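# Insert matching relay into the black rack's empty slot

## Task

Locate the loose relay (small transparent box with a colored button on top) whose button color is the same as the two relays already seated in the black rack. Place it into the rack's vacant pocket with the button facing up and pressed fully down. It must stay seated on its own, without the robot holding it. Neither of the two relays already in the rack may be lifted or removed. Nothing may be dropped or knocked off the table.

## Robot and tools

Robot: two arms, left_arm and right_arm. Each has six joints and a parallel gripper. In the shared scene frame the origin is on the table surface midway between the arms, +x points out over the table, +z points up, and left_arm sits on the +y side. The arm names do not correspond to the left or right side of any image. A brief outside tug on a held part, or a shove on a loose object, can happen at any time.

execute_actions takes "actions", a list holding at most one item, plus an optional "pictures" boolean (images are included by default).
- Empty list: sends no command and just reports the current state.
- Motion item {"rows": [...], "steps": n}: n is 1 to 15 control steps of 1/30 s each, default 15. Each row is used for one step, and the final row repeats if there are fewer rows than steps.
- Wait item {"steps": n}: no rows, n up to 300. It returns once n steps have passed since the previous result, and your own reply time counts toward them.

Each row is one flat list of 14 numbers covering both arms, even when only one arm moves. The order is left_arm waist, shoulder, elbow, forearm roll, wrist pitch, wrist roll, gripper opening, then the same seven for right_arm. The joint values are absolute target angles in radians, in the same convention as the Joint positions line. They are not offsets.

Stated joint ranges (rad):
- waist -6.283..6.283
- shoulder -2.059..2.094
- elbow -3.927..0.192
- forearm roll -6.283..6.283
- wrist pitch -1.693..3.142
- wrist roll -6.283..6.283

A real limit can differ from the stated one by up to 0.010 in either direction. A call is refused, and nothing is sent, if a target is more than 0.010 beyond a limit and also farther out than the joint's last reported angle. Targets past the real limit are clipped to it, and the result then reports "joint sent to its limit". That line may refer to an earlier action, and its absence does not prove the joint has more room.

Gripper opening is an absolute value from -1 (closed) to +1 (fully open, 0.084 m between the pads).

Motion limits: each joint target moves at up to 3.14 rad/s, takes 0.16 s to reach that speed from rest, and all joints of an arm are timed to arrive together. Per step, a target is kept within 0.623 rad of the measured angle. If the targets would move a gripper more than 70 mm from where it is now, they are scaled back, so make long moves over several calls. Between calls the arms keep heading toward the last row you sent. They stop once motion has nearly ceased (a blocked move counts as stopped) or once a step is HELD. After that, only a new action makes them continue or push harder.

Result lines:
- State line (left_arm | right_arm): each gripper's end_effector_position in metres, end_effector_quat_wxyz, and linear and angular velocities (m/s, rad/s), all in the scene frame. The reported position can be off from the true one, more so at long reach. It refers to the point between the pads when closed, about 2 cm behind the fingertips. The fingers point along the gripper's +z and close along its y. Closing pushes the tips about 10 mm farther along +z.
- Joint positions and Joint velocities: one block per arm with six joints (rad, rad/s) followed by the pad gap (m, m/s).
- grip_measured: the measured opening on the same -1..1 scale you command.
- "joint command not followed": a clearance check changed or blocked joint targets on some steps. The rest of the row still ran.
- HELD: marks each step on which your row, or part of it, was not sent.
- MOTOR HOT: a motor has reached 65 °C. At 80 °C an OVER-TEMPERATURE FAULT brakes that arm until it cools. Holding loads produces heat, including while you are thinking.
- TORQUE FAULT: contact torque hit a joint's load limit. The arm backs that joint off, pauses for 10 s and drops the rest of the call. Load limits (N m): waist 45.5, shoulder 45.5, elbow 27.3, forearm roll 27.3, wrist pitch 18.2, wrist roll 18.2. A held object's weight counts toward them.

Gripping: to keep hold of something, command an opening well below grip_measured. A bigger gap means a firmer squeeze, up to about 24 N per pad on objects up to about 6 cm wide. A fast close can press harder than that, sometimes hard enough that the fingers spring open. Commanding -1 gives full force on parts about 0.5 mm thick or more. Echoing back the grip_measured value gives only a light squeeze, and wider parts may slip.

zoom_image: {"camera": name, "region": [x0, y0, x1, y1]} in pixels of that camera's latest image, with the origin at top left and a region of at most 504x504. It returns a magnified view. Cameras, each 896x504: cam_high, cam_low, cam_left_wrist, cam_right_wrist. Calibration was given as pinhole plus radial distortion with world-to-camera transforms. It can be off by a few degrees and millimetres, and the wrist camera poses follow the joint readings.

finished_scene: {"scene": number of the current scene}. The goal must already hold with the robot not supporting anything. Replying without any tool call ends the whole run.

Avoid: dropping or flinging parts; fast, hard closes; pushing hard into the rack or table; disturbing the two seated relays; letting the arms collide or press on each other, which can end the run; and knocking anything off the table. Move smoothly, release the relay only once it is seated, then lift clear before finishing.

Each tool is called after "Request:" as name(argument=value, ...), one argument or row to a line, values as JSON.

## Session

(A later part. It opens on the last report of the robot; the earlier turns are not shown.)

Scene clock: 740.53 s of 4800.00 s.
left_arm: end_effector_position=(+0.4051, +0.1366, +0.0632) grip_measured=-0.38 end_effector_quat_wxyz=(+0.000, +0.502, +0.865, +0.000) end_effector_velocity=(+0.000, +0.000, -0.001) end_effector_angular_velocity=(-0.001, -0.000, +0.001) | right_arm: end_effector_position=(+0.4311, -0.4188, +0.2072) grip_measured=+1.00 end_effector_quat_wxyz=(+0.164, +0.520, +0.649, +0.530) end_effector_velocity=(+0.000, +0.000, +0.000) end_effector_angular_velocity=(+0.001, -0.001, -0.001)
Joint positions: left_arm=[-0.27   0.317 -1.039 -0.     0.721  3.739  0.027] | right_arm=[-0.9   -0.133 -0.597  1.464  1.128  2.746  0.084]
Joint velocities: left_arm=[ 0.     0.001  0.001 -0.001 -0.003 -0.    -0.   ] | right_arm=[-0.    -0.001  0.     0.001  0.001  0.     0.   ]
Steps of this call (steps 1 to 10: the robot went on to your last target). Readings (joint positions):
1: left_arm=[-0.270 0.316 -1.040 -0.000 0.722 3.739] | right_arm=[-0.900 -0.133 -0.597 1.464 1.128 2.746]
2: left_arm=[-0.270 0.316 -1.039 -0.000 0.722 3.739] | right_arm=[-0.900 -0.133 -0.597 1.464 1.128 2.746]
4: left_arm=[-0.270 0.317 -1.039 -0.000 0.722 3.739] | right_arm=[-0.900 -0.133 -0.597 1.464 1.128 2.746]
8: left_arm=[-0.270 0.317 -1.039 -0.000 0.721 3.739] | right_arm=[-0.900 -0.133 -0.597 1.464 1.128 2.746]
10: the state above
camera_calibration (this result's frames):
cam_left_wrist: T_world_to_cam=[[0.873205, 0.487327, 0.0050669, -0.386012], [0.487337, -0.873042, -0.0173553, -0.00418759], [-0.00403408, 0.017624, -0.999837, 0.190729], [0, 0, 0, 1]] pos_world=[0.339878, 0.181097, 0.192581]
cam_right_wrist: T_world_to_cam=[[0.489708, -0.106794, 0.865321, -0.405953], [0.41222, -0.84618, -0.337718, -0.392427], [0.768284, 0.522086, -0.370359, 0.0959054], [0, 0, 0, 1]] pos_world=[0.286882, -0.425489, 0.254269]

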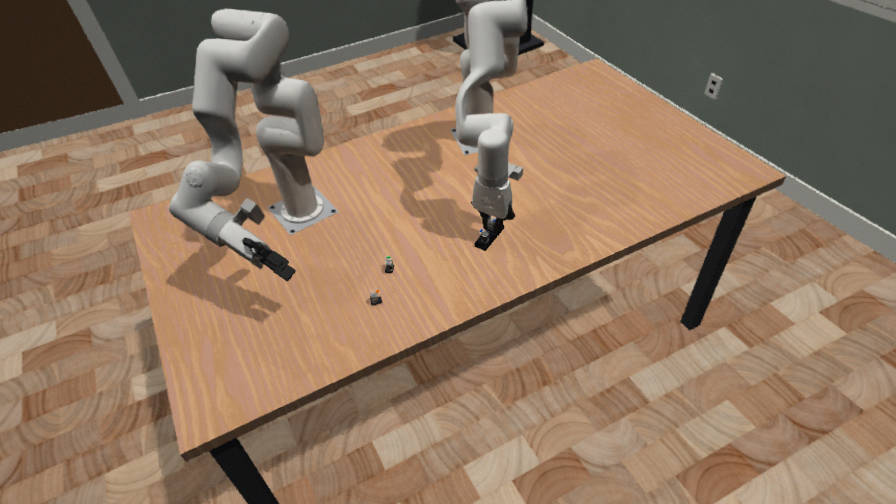

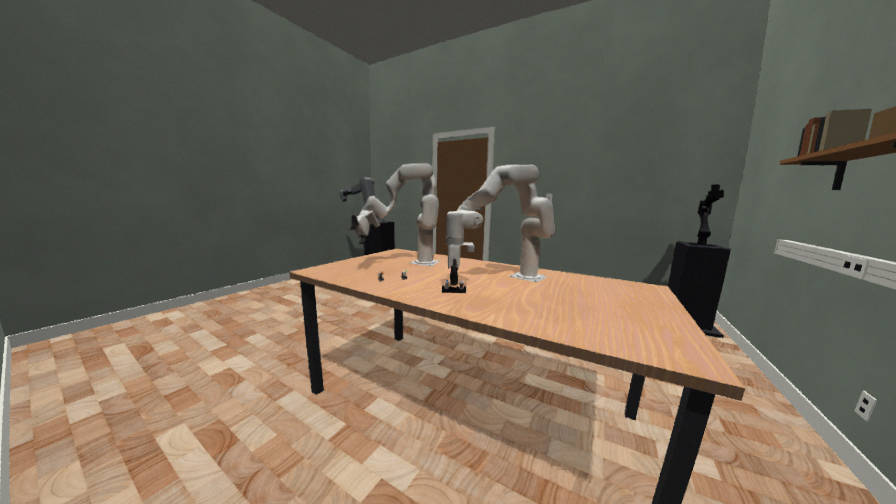

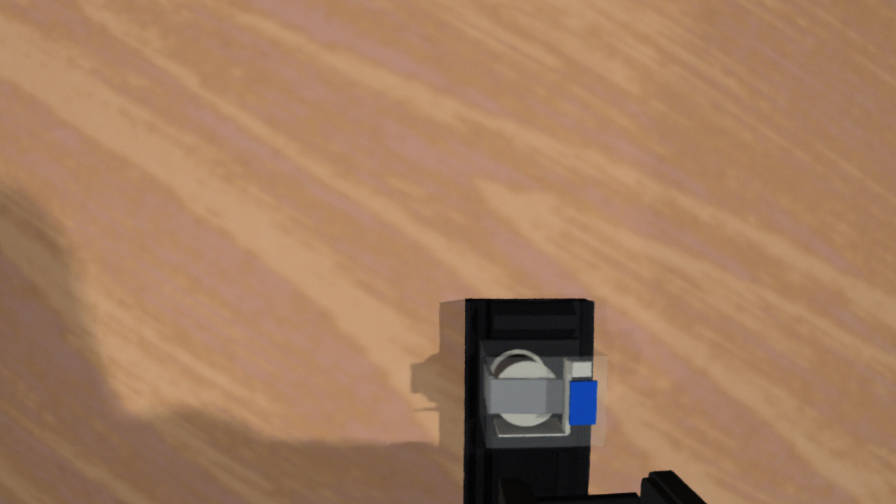

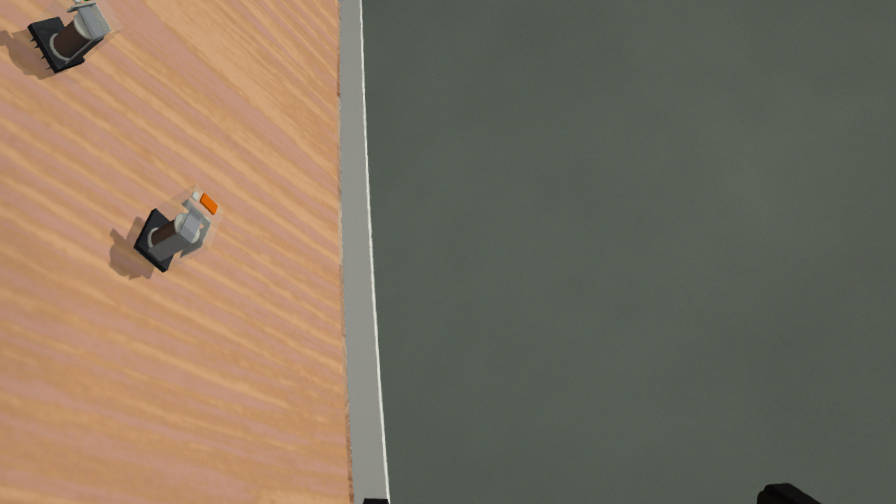

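Request:
execute_actions(
  actions=[
    {"rows": [[-0.278,0.311,-1.028,0,0.717,3.731,-0.8,-0.9,-0.133,-0.597,1.464,1.128,2.746,1],[-0.286,0.304,-1.018,0,0.713,3.723,-0.8,-0.9,-0.133,-0.597,1.464,1.128,2.746,1],[-0.2939,0.2977,-1.0073,0,0.7096,3.7156,-0.8,-0.9,-0.133,-0.597,1.464,1.128,2.746,1]], "steps": 15},
  ],
  pictures=false,
)

Request:
execute_actions(
  actions=[
    {"steps": 10},
  ],
)

Scene clock: 769.97 s of 4800.00 s.
left_arm: end_effector_position=(+0.3934, +0.1297, +0.0625) grip_measured=-0.38 end_effector_quat_wxyz=(+0.000, +0.502, +0.865, -0.000) end_effector_velocity=(-0.002, -0.001, -0.000) end_effector_angular_velocity=(+0.001, +0.001, -0.002) | right_arm: end_effector_position=(+0.4311, -0.4188, +0.2072) grip_measured=+1.00 end_effector_quat_wxyz=(+0.164, +0.520, +0.649, +0.530) end_effector_velocity=(+0.000, +0.000, +0.000) end_effector_angular_velocity=(+0.002, +0.001, -0.001)
Joint positions: left_arm=[-0.293  0.298 -1.008 -0.     0.71   3.716  0.027] | right_arm=[-0.9   -0.133 -0.597  1.464  1.128  2.746  0.084]
Joint velocities: left_arm=[-0.004 -0.003  0.005  0.    -0.002 -0.002 -0.   ] | right_arm=[ 0.    -0.     0.     0.     0.     0.003  0.   ]
Steps of this call (steps 1 to 15: the robot went on to your last target; steps 16 to 90: nothing new was sent; then 25.93 s passed at rest; steps 91 to 105: all 15 steps of this action). Readings (joint positions):
91: left_arm=[-0.271 0.317 -1.038 -0.000 0.721 3.739] | right_arm=[-0.900 -0.133 -0.597 1.464 1.128 2.746]
92: left_arm=[-0.271 0.317 -1.037 0.000 0.721 3.738] | right_arm=[-0.900 -0.133 -0.597 1.464 1.128 2.746]
94: left_arm=[-0.276 0.312 -1.030 0.000 0.718 3.732] | right_arm=[-0.900 -0.133 -0.597 1.464 1.128 2.746]
98: left_arm=[-0.290 0.302 -1.013 0.000 0.712 3.721] | right_arm=[-0.900 -0.133 -0.597 1.464 1.128 2.746]
105: the state above

Scene clock: 770.30 s of 4800.00 s.
left_arm: end_effector_position=(+0.3932, +0.1296, +0.0625) grip_measured=-0.38 end_effector_quat_wxyz=(+0.000, +0.502, +0.865, -0.000) end_effector_velocity=(-0.000, -0.000, -0.000) end_effector_angular_velocity=(-0.000, -0.000, +0.001) | right_arm: end_effector_position=(+0.4311, -0.4188, +0.2072) grip_measured=+1.00 end_effector_quat_wxyz=(+0.164, +0.520, +0.649, +0.530) end_effector_velocity=(+0.000, -0.000, -0.000) end_effector_angular_velocity=(+0.001, +0.001, -0.001)
Joint positions: left_arm=[-0.294  0.298 -1.007 -0.     0.71   3.716  0.027] | right_arm=[-0.9   -0.133 -0.597  1.464  1.128  2.746  0.084]
Joint velocities: left_arm=[-0.001 -0.     0.    -0.    -0.    -0.001 -0.   ] | right_arm=[-0.     0.001 -0.     0.    -0.     0.001  0.   ]
Steps of this call (steps 1 to 10: the robot went on to your last target). Readings (joint positions):
1: left_arm=[-0.294 0.298 -1.008 -0.000 0.710 3.716] | right_arm=[-0.900 -0.133 -0.597 1.464 1.128 2.746]
2: left_arm=[-0.294 0.298 -1.008 -0.000 0.710 3.716] | right_arm=[-0.900 -0.133 -0.597 1.464 1.128 2.746]
4: left_arm=[-0.294 0.298 -1.007 -0.000 0.710 3.716] | right_arm=[-0.900 -0.133 -0.597 1.464 1.128 2.746]
8: left_arm=[-0.294 0.298 -1.007 0.000 0.710 3.716] | right_arm=[-0.900 -0.133 -0.597 1.464 1.128 2.746]
10: the state above
camera_calibration (this result's frames):
cam_left_wrist: T_world_to_cam=[[0.87319, 0.487355, 0.00492157, -0.37222], [0.487362, -0.873024, -0.0175646, -0.00454581], [-0.00426357, 0.0177358, -0.999834, 0.190139], [0, 0, 0, 1]] pos_world=[0.328045, 0.174063, 0.191859]
cam_right_wrist: T_world_to_cam=[[0.489708, -0.106794, 0.865321, -0.405953], [0.41222, -0.84618, -0.337718, -0.392427], [0.768284, 0.522086, -0.370359, 0.0959054], [0, 0, 0, 1]] pos_world=[0.286882, -0.425489, 0.254269]

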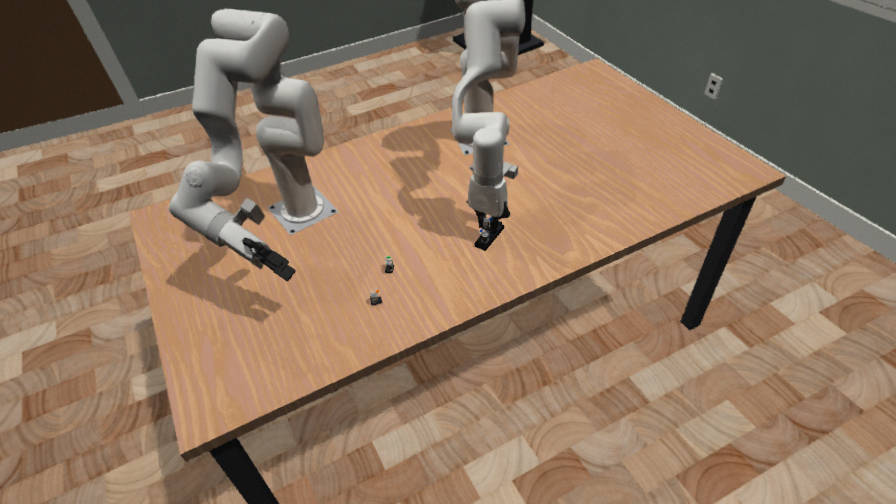

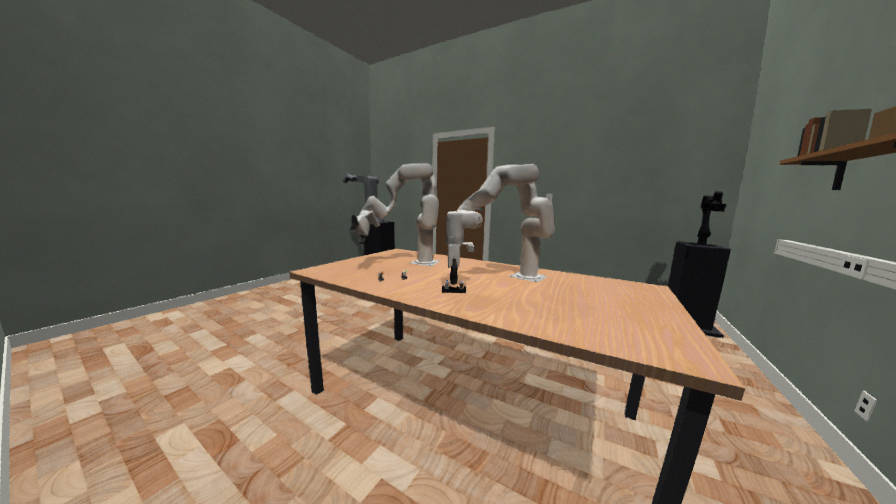

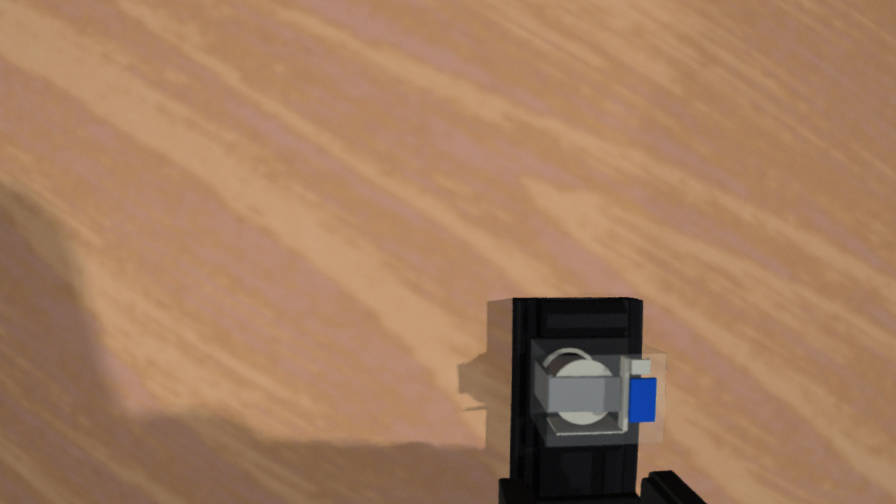

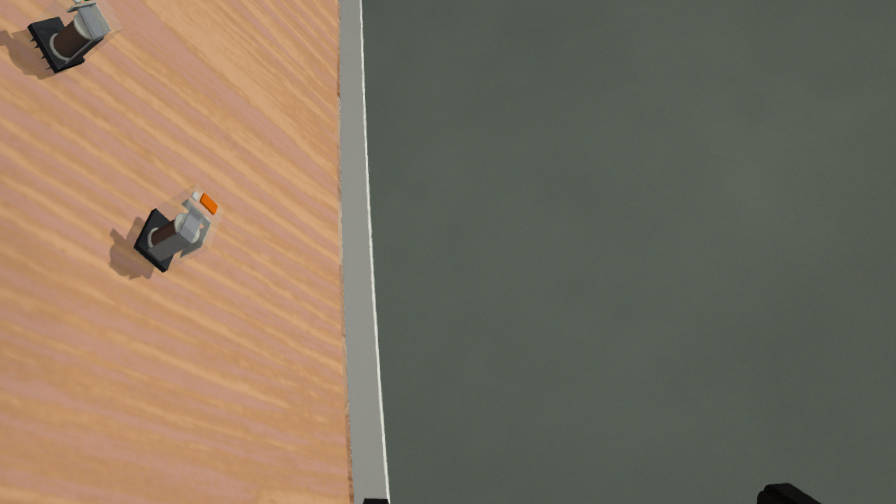

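Request:
execute_actions(
  actions=[
    {"rows": [[-0.2939,0.307,-1.005,0,0.698,3.7156,-0.8,-0.9,-0.133,-0.597,1.464,1.128,2.746,1],[-0.2939,0.3165,-1.002,0,0.686,3.7156,-0.8,-0.9,-0.133,-0.597,1.464,1.128,2.746,1],[-0.2939,0.3259,-0.9998,0,0.6739,3.7156,-0.8,-0.9,-0.133,-0.597,1.464,1.128,2.746,1]], "steps": 15},
  ],
  pictures=false,
)

Request:
execute_actions(
  actions=[
    {"steps": 10},
  ],
)

Scene clock: 790.07 s of 4800.00 s.
left_arm: end_effector_position=(+0.3930, +0.1297, +0.0490) grip_measured=-0.38 end_effector_quat_wxyz=(+0.000, +0.502, +0.865, +0.000) end_effector_velocity=(-0.000, +0.000, -0.002) end_effector_angular_velocity=(+0.000, +0.000, -0.000) | right_arm: end_effector_position=(+0.4311, -0.4188, +0.2072) grip_measured=+1.00 end_effector_quat_wxyz=(+0.164, +0.520, +0.649, +0.530) end_effector_velocity=(+0.000, +0.000, +0.000) end_effector_angular_velocity=(-0.001, -0.000, +0.001)
Joint positions: left_arm=[-0.294  0.325 -1.    -0.     0.674  3.716  0.027] | right_arm=[-0.9   -0.133 -0.597  1.464  1.128  2.746  0.084]
Joint velocities: left_arm=[ 0.     0.004  0.001  0.    -0.005  0.001 -0.   ] | right_arm=[ 0.001  0.    -0.001 -0.001  0.    -0.     0.   ]
Steps of this call (steps 1 to 15: the robot went on to your last target; steps 16 to 90: nothing new was sent; then 16.27 s passed at rest; steps 91 to 105: all 15 steps of this action). Readings (joint positions):
91: left_arm=[-0.294 0.298 -1.007 -0.000 0.710 3.716] | right_arm=[-0.900 -0.133 -0.597 1.464 1.128 2.746]
92: left_arm=[-0.294 0.298 -1.007 -0.000 0.708 3.716] | right_arm=[-0.900 -0.133 -0.597 1.464 1.128 2.746]
94: left_arm=[-0.294 0.304 -1.006 -0.000 0.700 3.716] | right_arm=[-0.900 -0.133 -0.597 1.464 1.128 2.746]
98: left_arm=[-0.294 0.321 -1.000 0.000 0.682 3.716] | right_arm=[-0.900 -0.133 -0.597 1.464 1.128 2.746]
105: the state above

Scene clock: 790.40 s of 4800.00 s.
left_arm: end_effector_position=(+0.3928, +0.1298, +0.0487) grip_measured=-0.38 end_effector_quat_wxyz=(+0.000, +0.502, +0.865, -0.000) end_effector_velocity=(-0.000, -0.001, -0.000) end_effector_angular_velocity=(-0.001, -0.001, +0.000) | right_arm: end_effector_position=(+0.4311, -0.4188, +0.2072) grip_measured=+1.00 end_effector_quat_wxyz=(+0.164, +0.520, +0.649, +0.530) end_effector_velocity=(+0.000, -0.000, -0.000) end_effector_angular_velocity=(-0.001, -0.000, -0.000)
Joint positions: left_arm=[-0.294  0.326 -1.    -0.     0.674  3.716  0.027] | right_arm=[-0.9   -0.133 -0.597  1.464  1.128  2.746  0.084]
Joint velocities: left_arm=[-0.002  0.     0.     0.    -0.002 -0.002 -0.   ] | right_arm=[ 0.     0.001 -0.     0.001 -0.001 -0.001  0.   ]
Steps of this call (steps 1 to 10: the robot went on to your last target). Readings (joint positions):
1: left_arm=[-0.294 0.325 -1.000 -0.000 0.674 3.716] | right_arm=[-0.900 -0.133 -0.597 1.464 1.128 2.746]
2: left_arm=[-0.294 0.326 -1.000 -0.000 0.674 3.716] | right_arm=[-0.900 -0.133 -0.597 1.464 1.128 2.746]
4: left_arm=[-0.294 0.326 -1.000 -0.000 0.674 3.716] | right_arm=[-0.900 -0.133 -0.597 1.464 1.128 2.746]
8: left_arm=[-0.294 0.326 -1.000 -0.000 0.674 3.716] | right_arm=[-0.900 -0.133 -0.597 1.464 1.128 2.746]
10: the state above
camera_calibration (this result's frames):
cam_left_wrist: T_world_to_cam=[[0.873209, 0.48732, 0.00496876, -0.371882], [0.487328, -0.873044, -0.0174934, -0.00440507], [-0.00418696, 0.0176968, -0.999835, 0.176331], [0, 0, 0, 1]] pos_world=[0.327616, 0.17426, 0.178072]
cam_right_wrist: T_world_to_cam=[[0.489708, -0.106794, 0.865321, -0.405953], [0.41222, -0.84618, -0.337718, -0.392427], [0.768284, 0.522086, -0.370359, 0.0959054], [0, 0, 0, 1]] pos_world=[0.286882, -0.425489, 0.254269]

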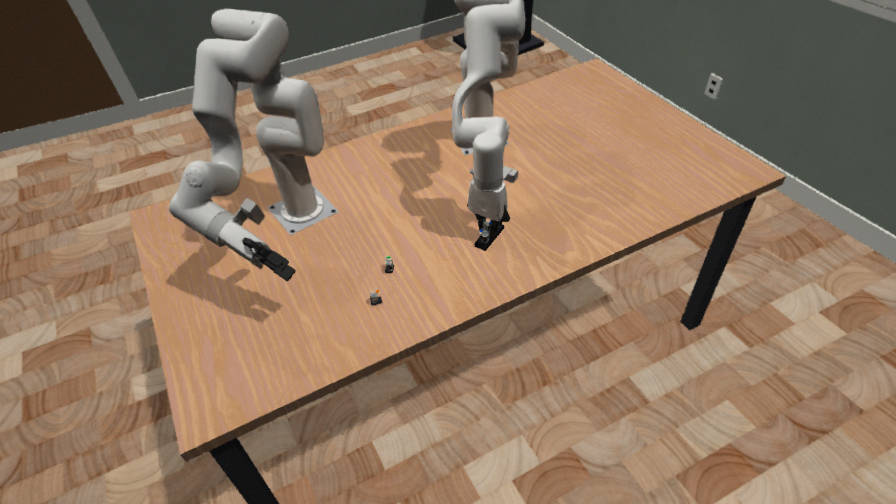

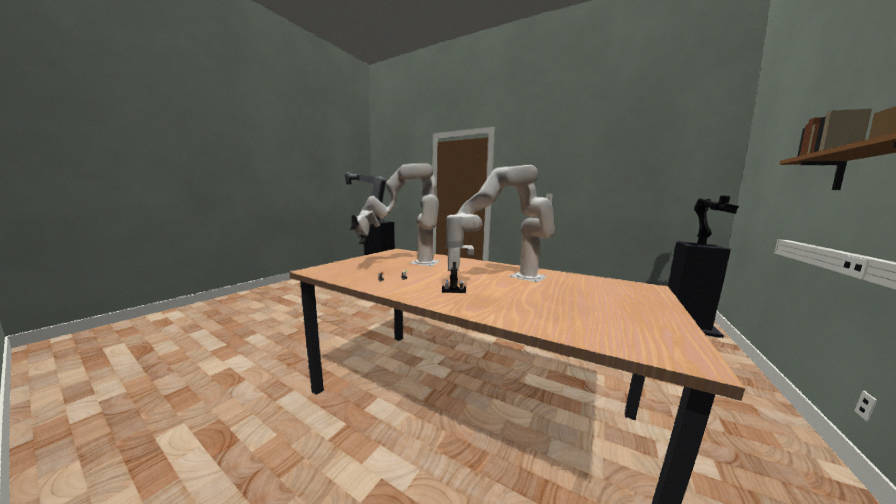

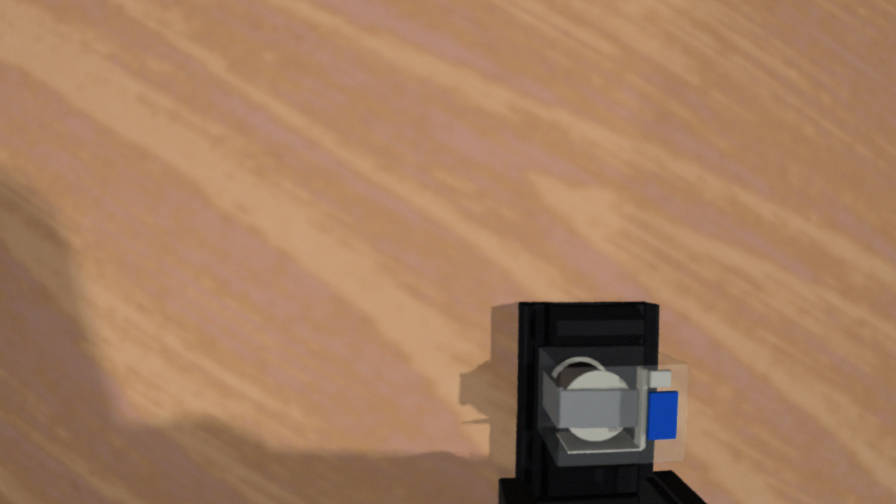

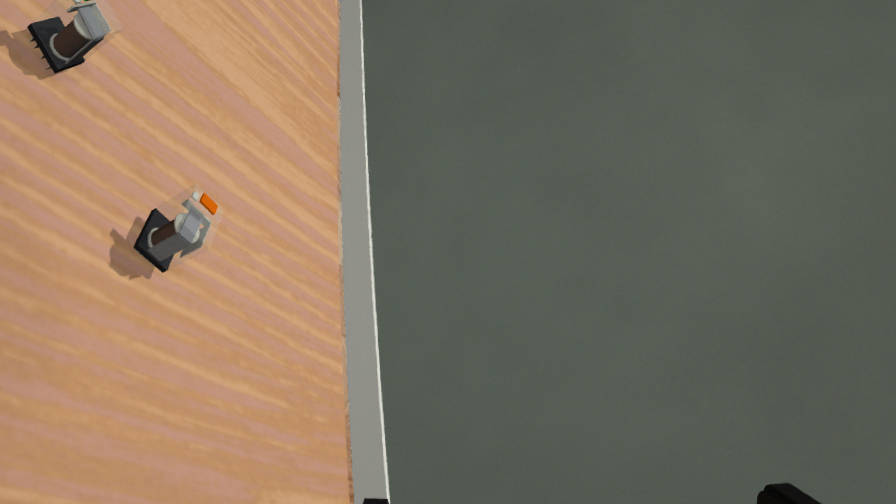

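Request:
execute_actions(
  actions=[
    {"rows": [[-0.2939,0.332,-0.9986,0,0.667,3.7156,-0.8,-0.9,-0.133,-0.597,1.464,1.128,2.746,1],[-0.2939,0.338,-0.9973,0,0.659,3.7156,-0.8,-0.9,-0.133,-0.597,1.464,1.128,2.746,1],[-0.2939,0.3439,-0.9961,0,0.6522,3.7156,-0.8,-0.9,-0.133,-0.597,1.464,1.128,2.746,1]], "steps": 15},
  ],
  pictures=false,
)

Request:
execute_actions(
  actions=[
    {"steps": 8},
  ],
  pictures=false,
)

Scene clock: 800.53 s of 4800.00 s.
left_arm: end_effector_position=(+0.3925, +0.1300, +0.0403) grip_measured=-0.38 end_effector_quat_wxyz=(-0.000, +0.502, +0.865, -0.000) end_effector_velocity=(+0.001, -0.000, -0.000) end_effector_angular_velocity=(-0.002, -0.004, +0.001) | right_arm: end_effector_position=(+0.4311, -0.4188, +0.2072) grip_measured=+1.00 end_effector_quat_wxyz=(+0.164, +0.520, +0.649, +0.530) end_effector_velocity=(+0.000, -0.000, -0.000) end_effector_angular_velocity=(+0.001, -0.000, -0.001)
Joint positions: left_arm=[-0.294  0.344 -0.996 -0.     0.653  3.716  0.027] | right_arm=[-0.9   -0.133 -0.597  1.464  1.128  2.746  0.084]
Joint velocities: left_arm=[ 0.001  0.002 -0.     0.001 -0.006  0.     0.   ] | right_arm=[-0.     0.001 -0.001  0.001  0.    -0.     0.   ]
Steps of this call (steps 1 to 15: the robot went on to your last target; steps 16 to 90: nothing new was sent; then 6.63 s passed at rest; steps 91 to 105: all 15 steps of this action). Readings (joint positions):
91: left_arm=[-0.294 0.326 -1.000 0.000 0.674 3.716] | right_arm=[-0.900 -0.133 -0.597 1.464 1.128 2.746]
92: left_arm=[-0.294 0.326 -1.000 -0.000 0.673 3.716] | right_arm=[-0.900 -0.133 -0.597 1.464 1.128 2.746]
94: left_arm=[-0.294 0.330 -0.999 0.000 0.668 3.716] | right_arm=[-0.900 -0.133 -0.597 1.464 1.128 2.746]
98: left_arm=[-0.294 0.341 -0.996 0.000 0.657 3.716] | right_arm=[-0.900 -0.133 -0.597 1.464 1.128 2.746]
105: the state above

Scene clock: 800.80 s of 4800.00 s.
left_arm: end_effector_position=(+0.3926, +0.1299, +0.0402) grip_measured=-0.38 end_effector_quat_wxyz=(+0.000, +0.502, +0.865, -0.000) end_effector_velocity=(-0.000, -0.000, -0.000) end_effector_angular_velocity=(+0.000, +0.000, -0.002) | right_arm: end_effector_position=(+0.4311, -0.4188, +0.2072) grip_measured=+1.00 end_effector_quat_wxyz=(+0.164, +0.520, +0.649, +0.530) end_effector_velocity=(-0.000, +0.000, -0.000) end_effector_angular_velocity=(-0.000, +0.001, +0.002)
Joint positions: left_arm=[-0.294  0.344 -0.996  0.     0.652  3.716  0.027] | right_arm=[-0.9   -0.133 -0.597  1.464  1.128  2.746  0.084]
Joint velocities: left_arm=[-0.001  0.     0.     0.    -0.     0.001 -0.   ] | right_arm=[ 0.     0.     0.001 -0.001  0.001 -0.001  0.   ]
Steps of this call (steps 1 to 8: the robot went on to your last target). Readings (joint positions):
1: left_arm=[-0.294 0.344 -0.996 -0.000 0.652 3.716] | right_arm=[-0.900 -0.133 -0.597 1.464 1.128 2.746]
2: left_arm=[-0.294 0.344 -0.996 -0.000 0.652 3.716] | right_arm=[-0.900 -0.133 -0.597 1.464 1.128 2.746]
4: left_arm=[-0.294 0.344 -0.996 -0.000 0.652 3.716] | right_arm=[-0.900 -0.133 -0.597 1.464 1.128 2.746]
8: the state above

Reached z=0.040 unobstructed. Release slowly and lift.

Request:
execute_actions(
  actions=[
    {"rows": [[-0.2939,0.3439,-0.9961,0,0.6522,3.7156,-0.7,-0.9,-0.133,-0.597,1.464,1.128,2.746,1],[-0.2939,0.3439,-0.9961,0,0.6522,3.7156,-0.6,-0.9,-0.133,-0.597,1.464,1.128,2.746,1],[-0.2939,0.3439,-0.9961,0,0.6522,3.7156,-0.5,-0.9,-0.133,-0.597,1.464,1.128,2.746,1],[-0.2939,0.3439,-0.9961,0,0.6522,3.7156,-0.45,-0.9,-0.133,-0.597,1.464,1.128,2.746,1],[-0.2939,0.3439,-0.9961,0,0.6522,3.7156,-0.4,-0.9,-0.133,-0.597,1.464,1.128,2.746,1],[-0.2939,0.3439,-0.9961,0,0.6522,3.7156,-0.35,-0.9,-0.133,-0.597,1.464,1.128,2.746,1],[-0.2939,0.3439,-0.9961,0,0.6522,3.7156,-0.3,-0.9,-0.133,-0.597,1.464,1.128,2.746,1],[-0.2939,0.3439,-0.9961,0,0.6522,3.7156,-0.25,-0.9,-0.133,-0.597,1.464,1.128,2.746,1],[-0.2939,0.3439,-0.9961,0,0.6522,3.7156,-0.2,-0.9,-0.133,-0.597,1.464,1.128,2.746,1],[-0.2939,0.3439,-0.9961,0,0.6522,3.7156,-0.1,-0.9,-0.133,-0.597,1.464,1.128,2.746,1],[-0.2939,0.3439,-0.9961,0,0.6522,3.7156,0.0,-0.9,-0.133,-0.597,1.464,1.128,2.746,1],[-0.2939,0.3439,-0.9961,0,0.6522,3.7156,0.1,-0.9,-0.133,-0.597,1.464,1.128,2.746,1],[-0.2939,0.3439,-0.9961,0,0.6522,3.7156,0.2,-0.9,-0.133,-0.597,1.464,1.128,2.746,1],[-0.2939,0.3439,-0.9961,0,0.6522,3.7156,0.3,-0.9,-0.133,-0.597,1.464,1.128,2.746,1]], "steps": 15},
  ],
  pictures=false,
)

Request:
execute_actions(
  actions=[
    {"rows": [[-0.2939,0.341,-0.9967,0,0.656,3.7156,0.3,-0.9,-0.133,-0.597,1.464,1.128,2.746,1],[-0.2939,0.335,-0.998,0,0.663,3.7156,0.3,-0.9,-0.133,-0.597,1.464,1.128,2.746,1],[-0.2939,0.3259,-0.9998,0,0.6739,3.7156,0.3,-0.9,-0.133,-0.597,1.464,1.128,2.746,1],[-0.2939,0.3165,-1.002,0,0.686,3.7156,0.3,-0.9,-0.133,-0.597,1.464,1.128,2.746,1],[-0.2939,0.307,-1.005,0,0.698,3.7156,0.3,-0.9,-0.133,-0.597,1.464,1.128,2.746,1],[-0.2939,0.2977,-1.0073,0,0.7096,3.7156,0.3,-0.9,-0.133,-0.597,1.464,1.128,2.746,1],[-0.2939,0.287,-1.018,0,0.731,3.7156,0.3,-0.9,-0.133,-0.597,1.464,1.128,2.746,1],[-0.2939,0.276,-1.030,0,0.754,3.7156,0.3,-0.9,-0.133,-0.597,1.464,1.128,2.746,1],[-0.2939,0.265,-1.042,0,0.777,3.7156,0.3,-0.9,-0.133,-0.597,1.464,1.128,2.746,1],[-0.2939,0.254,-1.054,0,0.800,3.7156,0.3,-0.9,-0.133,-0.597,1.464,1.128,2.746,1],[-0.2939,0.243,-1.066,0,0.823,3.7156,0.3,-0.9,-0.133,-0.597,1.464,1.128,2.746,1]], "steps": 15},
  ],
  pictures=false,
)

Request:
execute_actions(
  actions=[
    {"steps": 12},
  ],
)

Scene clock: 827.57 s of 4800.00 s.
left_arm: end_effector_position=(+0.3925, +0.1299, +0.0401) grip_measured=+0.14 end_effector_quat_wxyz=(-0.000, +0.502, +0.865, -0.000) end_effector_velocity=(+0.000, +0.000, +0.000) end_effector_angular_velocity=(+0.000, -0.000, -0.001) | right_arm: end_effector_position=(+0.4311, -0.4188, +0.2072) grip_measured=+1.00 end_effector_quat_wxyz=(+0.164, +0.520, +0.649, +0.530) end_effector_velocity=(-0.000, +0.000, -0.001) end_effector_angular_velocity=(+0.002, +0.001, +0.000)
Joint positions: left_arm=[-0.294  0.344 -0.996 -0.     0.652  3.716  0.05 ] | right_arm=[-0.9   -0.133 -0.597  1.464  1.128  2.746  0.084]
Joint velocities: left_arm=[ 0.001 -0.    -0.     0.     0.     0.001  0.084] | right_arm=[-0.     0.002  0.     0.     0.001  0.     0.   ]
Steps of this call (steps 1 to 15: the robot went on to your last target; steps 16 to 90: nothing new was sent; then 23.27 s passed at rest; steps 91 to 105: all 15 steps of this action). Readings (joint positions):
91: left_arm=[-0.294 0.344 -0.996 -0.000 0.652 3.716] | right_arm=[-0.900 -0.133 -0.597 1.464 1.128 2.746]
92: left_arm=[-0.294 0.344 -0.996 0.000 0.652 3.716] | right_arm=[-0.900 -0.133 -0.597 1.464 1.128 2.746]
94: left_arm=[-0.294 0.344 -0.996 -0.000 0.652 3.716] | right_arm=[-0.900 -0.133 -0.597 1.464 1.128 2.746]
98: left_arm=[-0.294 0.344 -0.996 -0.000 0.652 3.716] | right_arm=[-0.900 -0.133 -0.597 1.464 1.128 2.746]
105: the state above

Scene clock: 828.07 s of 4800.00 s.
left_arm: end_effector_position=(+0.4000, +0.1261, +0.0936) grip_measured=+0.29 end_effector_quat_wxyz=(+0.002, +0.502, +0.865, +0.000) end_effector_velocity=(+0.030, -0.016, +0.141) end_effector_angular_velocity=(-0.027, -0.051, +0.001) | right_arm: end_effector_position=(+0.4311, -0.4188, +0.2072) grip_measured=+1.00 end_effector_quat_wxyz=(+0.164, +0.520, +0.649, +0.530) end_effector_velocity=(-0.000, +0.000, +0.000) end_effector_angular_velocity=(-0.001, +0.000, +0.001)
Joint positions: left_arm=[-0.294  0.256 -1.053 -0.     0.792  3.716  0.056] | right_arm=[-0.9   -0.133 -0.597  1.464  1.128  2.746  0.084]
Joint velocities: left_arm=[-0.001 -0.19  -0.188 -0.     0.321 -0.001  0.   ] | right_arm=[ 0.    -0.002  0.001 -0.002 -0.     0.001  0.   ]
Steps of this call (steps 1 to 15: all 15 steps of this action). Readings (joint positions):
1: left_arm=[-0.294 0.344 -0.996 -0.000 0.652 3.716] | right_arm=[-0.900 -0.133 -0.597 1.464 1.128 2.746]
2: left_arm=[-0.294 0.344 -0.996 -0.000 0.653 3.716] | right_arm=[-0.900 -0.133 -0.597 1.464 1.128 2.746]
4: left_arm=[-0.294 0.341 -0.996 -0.000 0.657 3.716] | right_arm=[-0.900 -0.133 -0.597 1.464 1.128 2.746]
8: left_arm=[-0.294 0.318 -1.002 0.000 0.686 3.716] | right_arm=[-0.900 -0.133 -0.597 1.464 1.128 2.746]
15: the state above

Scene clock: 828.47 s of 4800.00 s.
left_arm: end_effector_position=(+0.3998, +0.1262, +0.1022) grip_measured=+0.29 end_effector_quat_wxyz=(-0.000, +0.502, +0.865, -0.000) end_effector_velocity=(+0.002, -0.000, +0.003) end_effector_angular_velocity=(-0.003, -0.005, +0.003) | right_arm: end_effector_position=(+0.4311, -0.4188, +0.2072) grip_measured=+1.00 end_effector_quat_wxyz=(+0.164, +0.520, +0.649, +0.530) end_effector_velocity=(+0.000, -0.000, -0.001) end_effector_angular_velocity=(+0.000, +0.001, +0.000)
Joint positions: left_arm=[-0.294  0.244 -1.065  0.     0.823  3.716  0.056] | right_arm=[-0.9   -0.133 -0.597  1.464  1.128  2.746  0.084]
Joint velocities: left_arm=[ 0.001 -0.004 -0.004 -0.     0.003 -0.002  0.   ] | right_arm=[-0.     0.002 -0.    -0.     0.    -0.001  0.   ]
Steps of this call (steps 1 to 12: the robot went on to your last target). Readings (joint positions):
1: left_arm=[-0.294 0.251 -1.058 -0.000 0.801 3.716] | right_arm=[-0.900 -0.133 -0.597 1.464 1.128 2.746]
2: left_arm=[-0.294 0.248 -1.061 -0.000 0.808 3.716] | right_arm=[-0.900 -0.133 -0.597 1.464 1.128 2.746]
4: left_arm=[-0.294 0.245 -1.063 -0.000 0.816 3.716] | right_arm=[-0.900 -0.133 -0.597 1.464 1.128 2.746]
8: left_arm=[-0.294 0.244 -1.064 0.000 0.822 3.716] | right_arm=[-0.900 -0.133 -0.597 1.464 1.128 2.746]
12: the state above
camera_calibration (this result's frames):
cam_left_wrist: T_world_to_cam=[[0.873217, 0.487312, 0.00444849, -0.376436], [0.487306, -0.87304, -0.0182837, -0.00993272], [-0.00502614, 0.0181334, -0.999823, 0.230217], [0, 0, 0, 1]] pos_world=[0.334707, 0.170595, 0.231669]
cam_right_wrist: T_world_to_cam=[[0.489708, -0.106794, 0.865321, -0.405953], [0.41222, -0.84618, -0.337718, -0.392427], [0.768284, 0.522086, -0.370359, 0.0959054], [0, 0, 0, 1]] pos_world=[0.286882, -0.425489, 0.254269]

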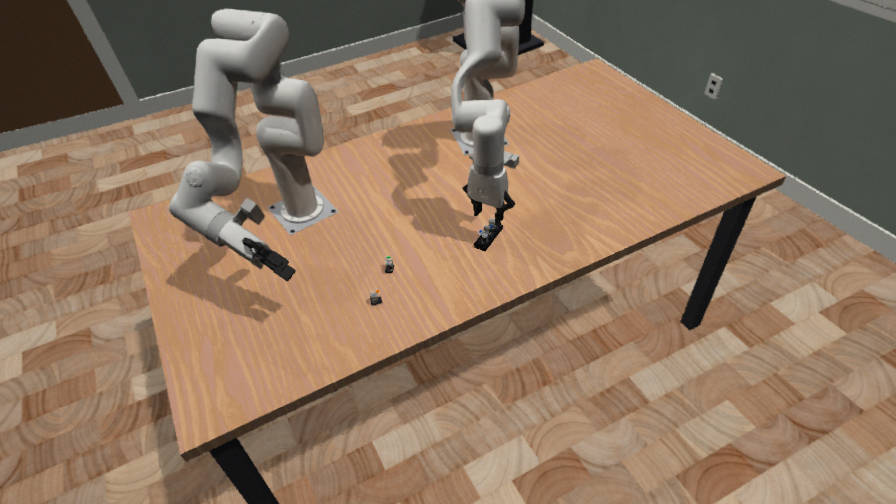

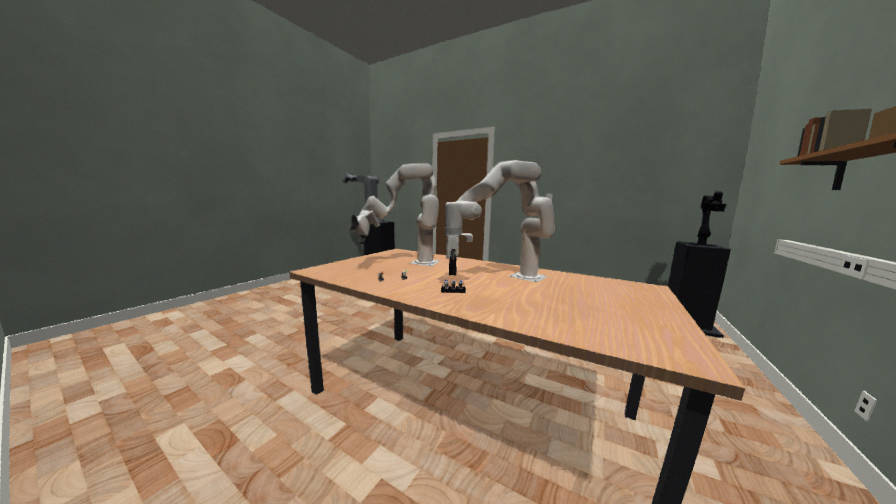

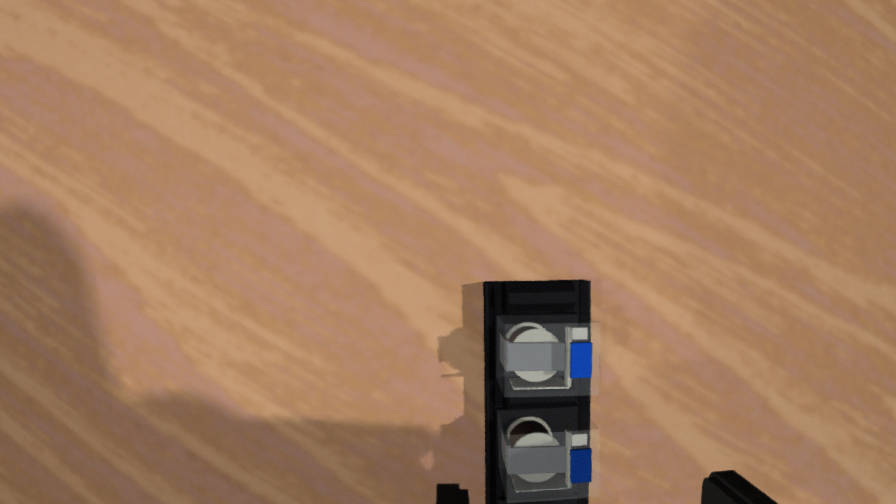

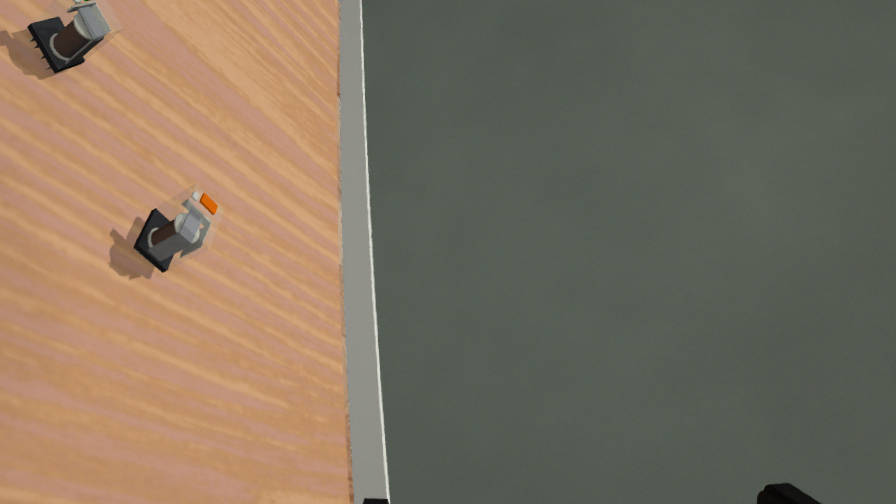

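Request:
zoom_image(
  camera="cam_high",
  region=[440, 190, 560, 270],
)

Region (440, 190, 560, 270) of cam_high's 896x504 image, scaled by 4.200, with more detail than that image has.

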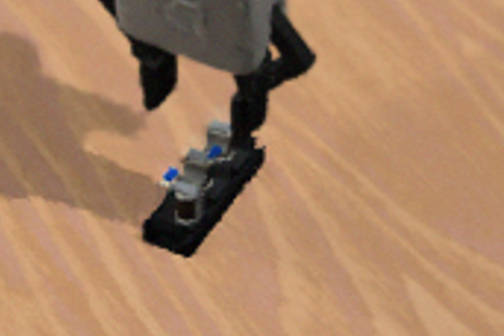

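All three relays are upright in the rack.

Request:
finished_scene(
  scene=2,
)

The scene is finished: the task was done.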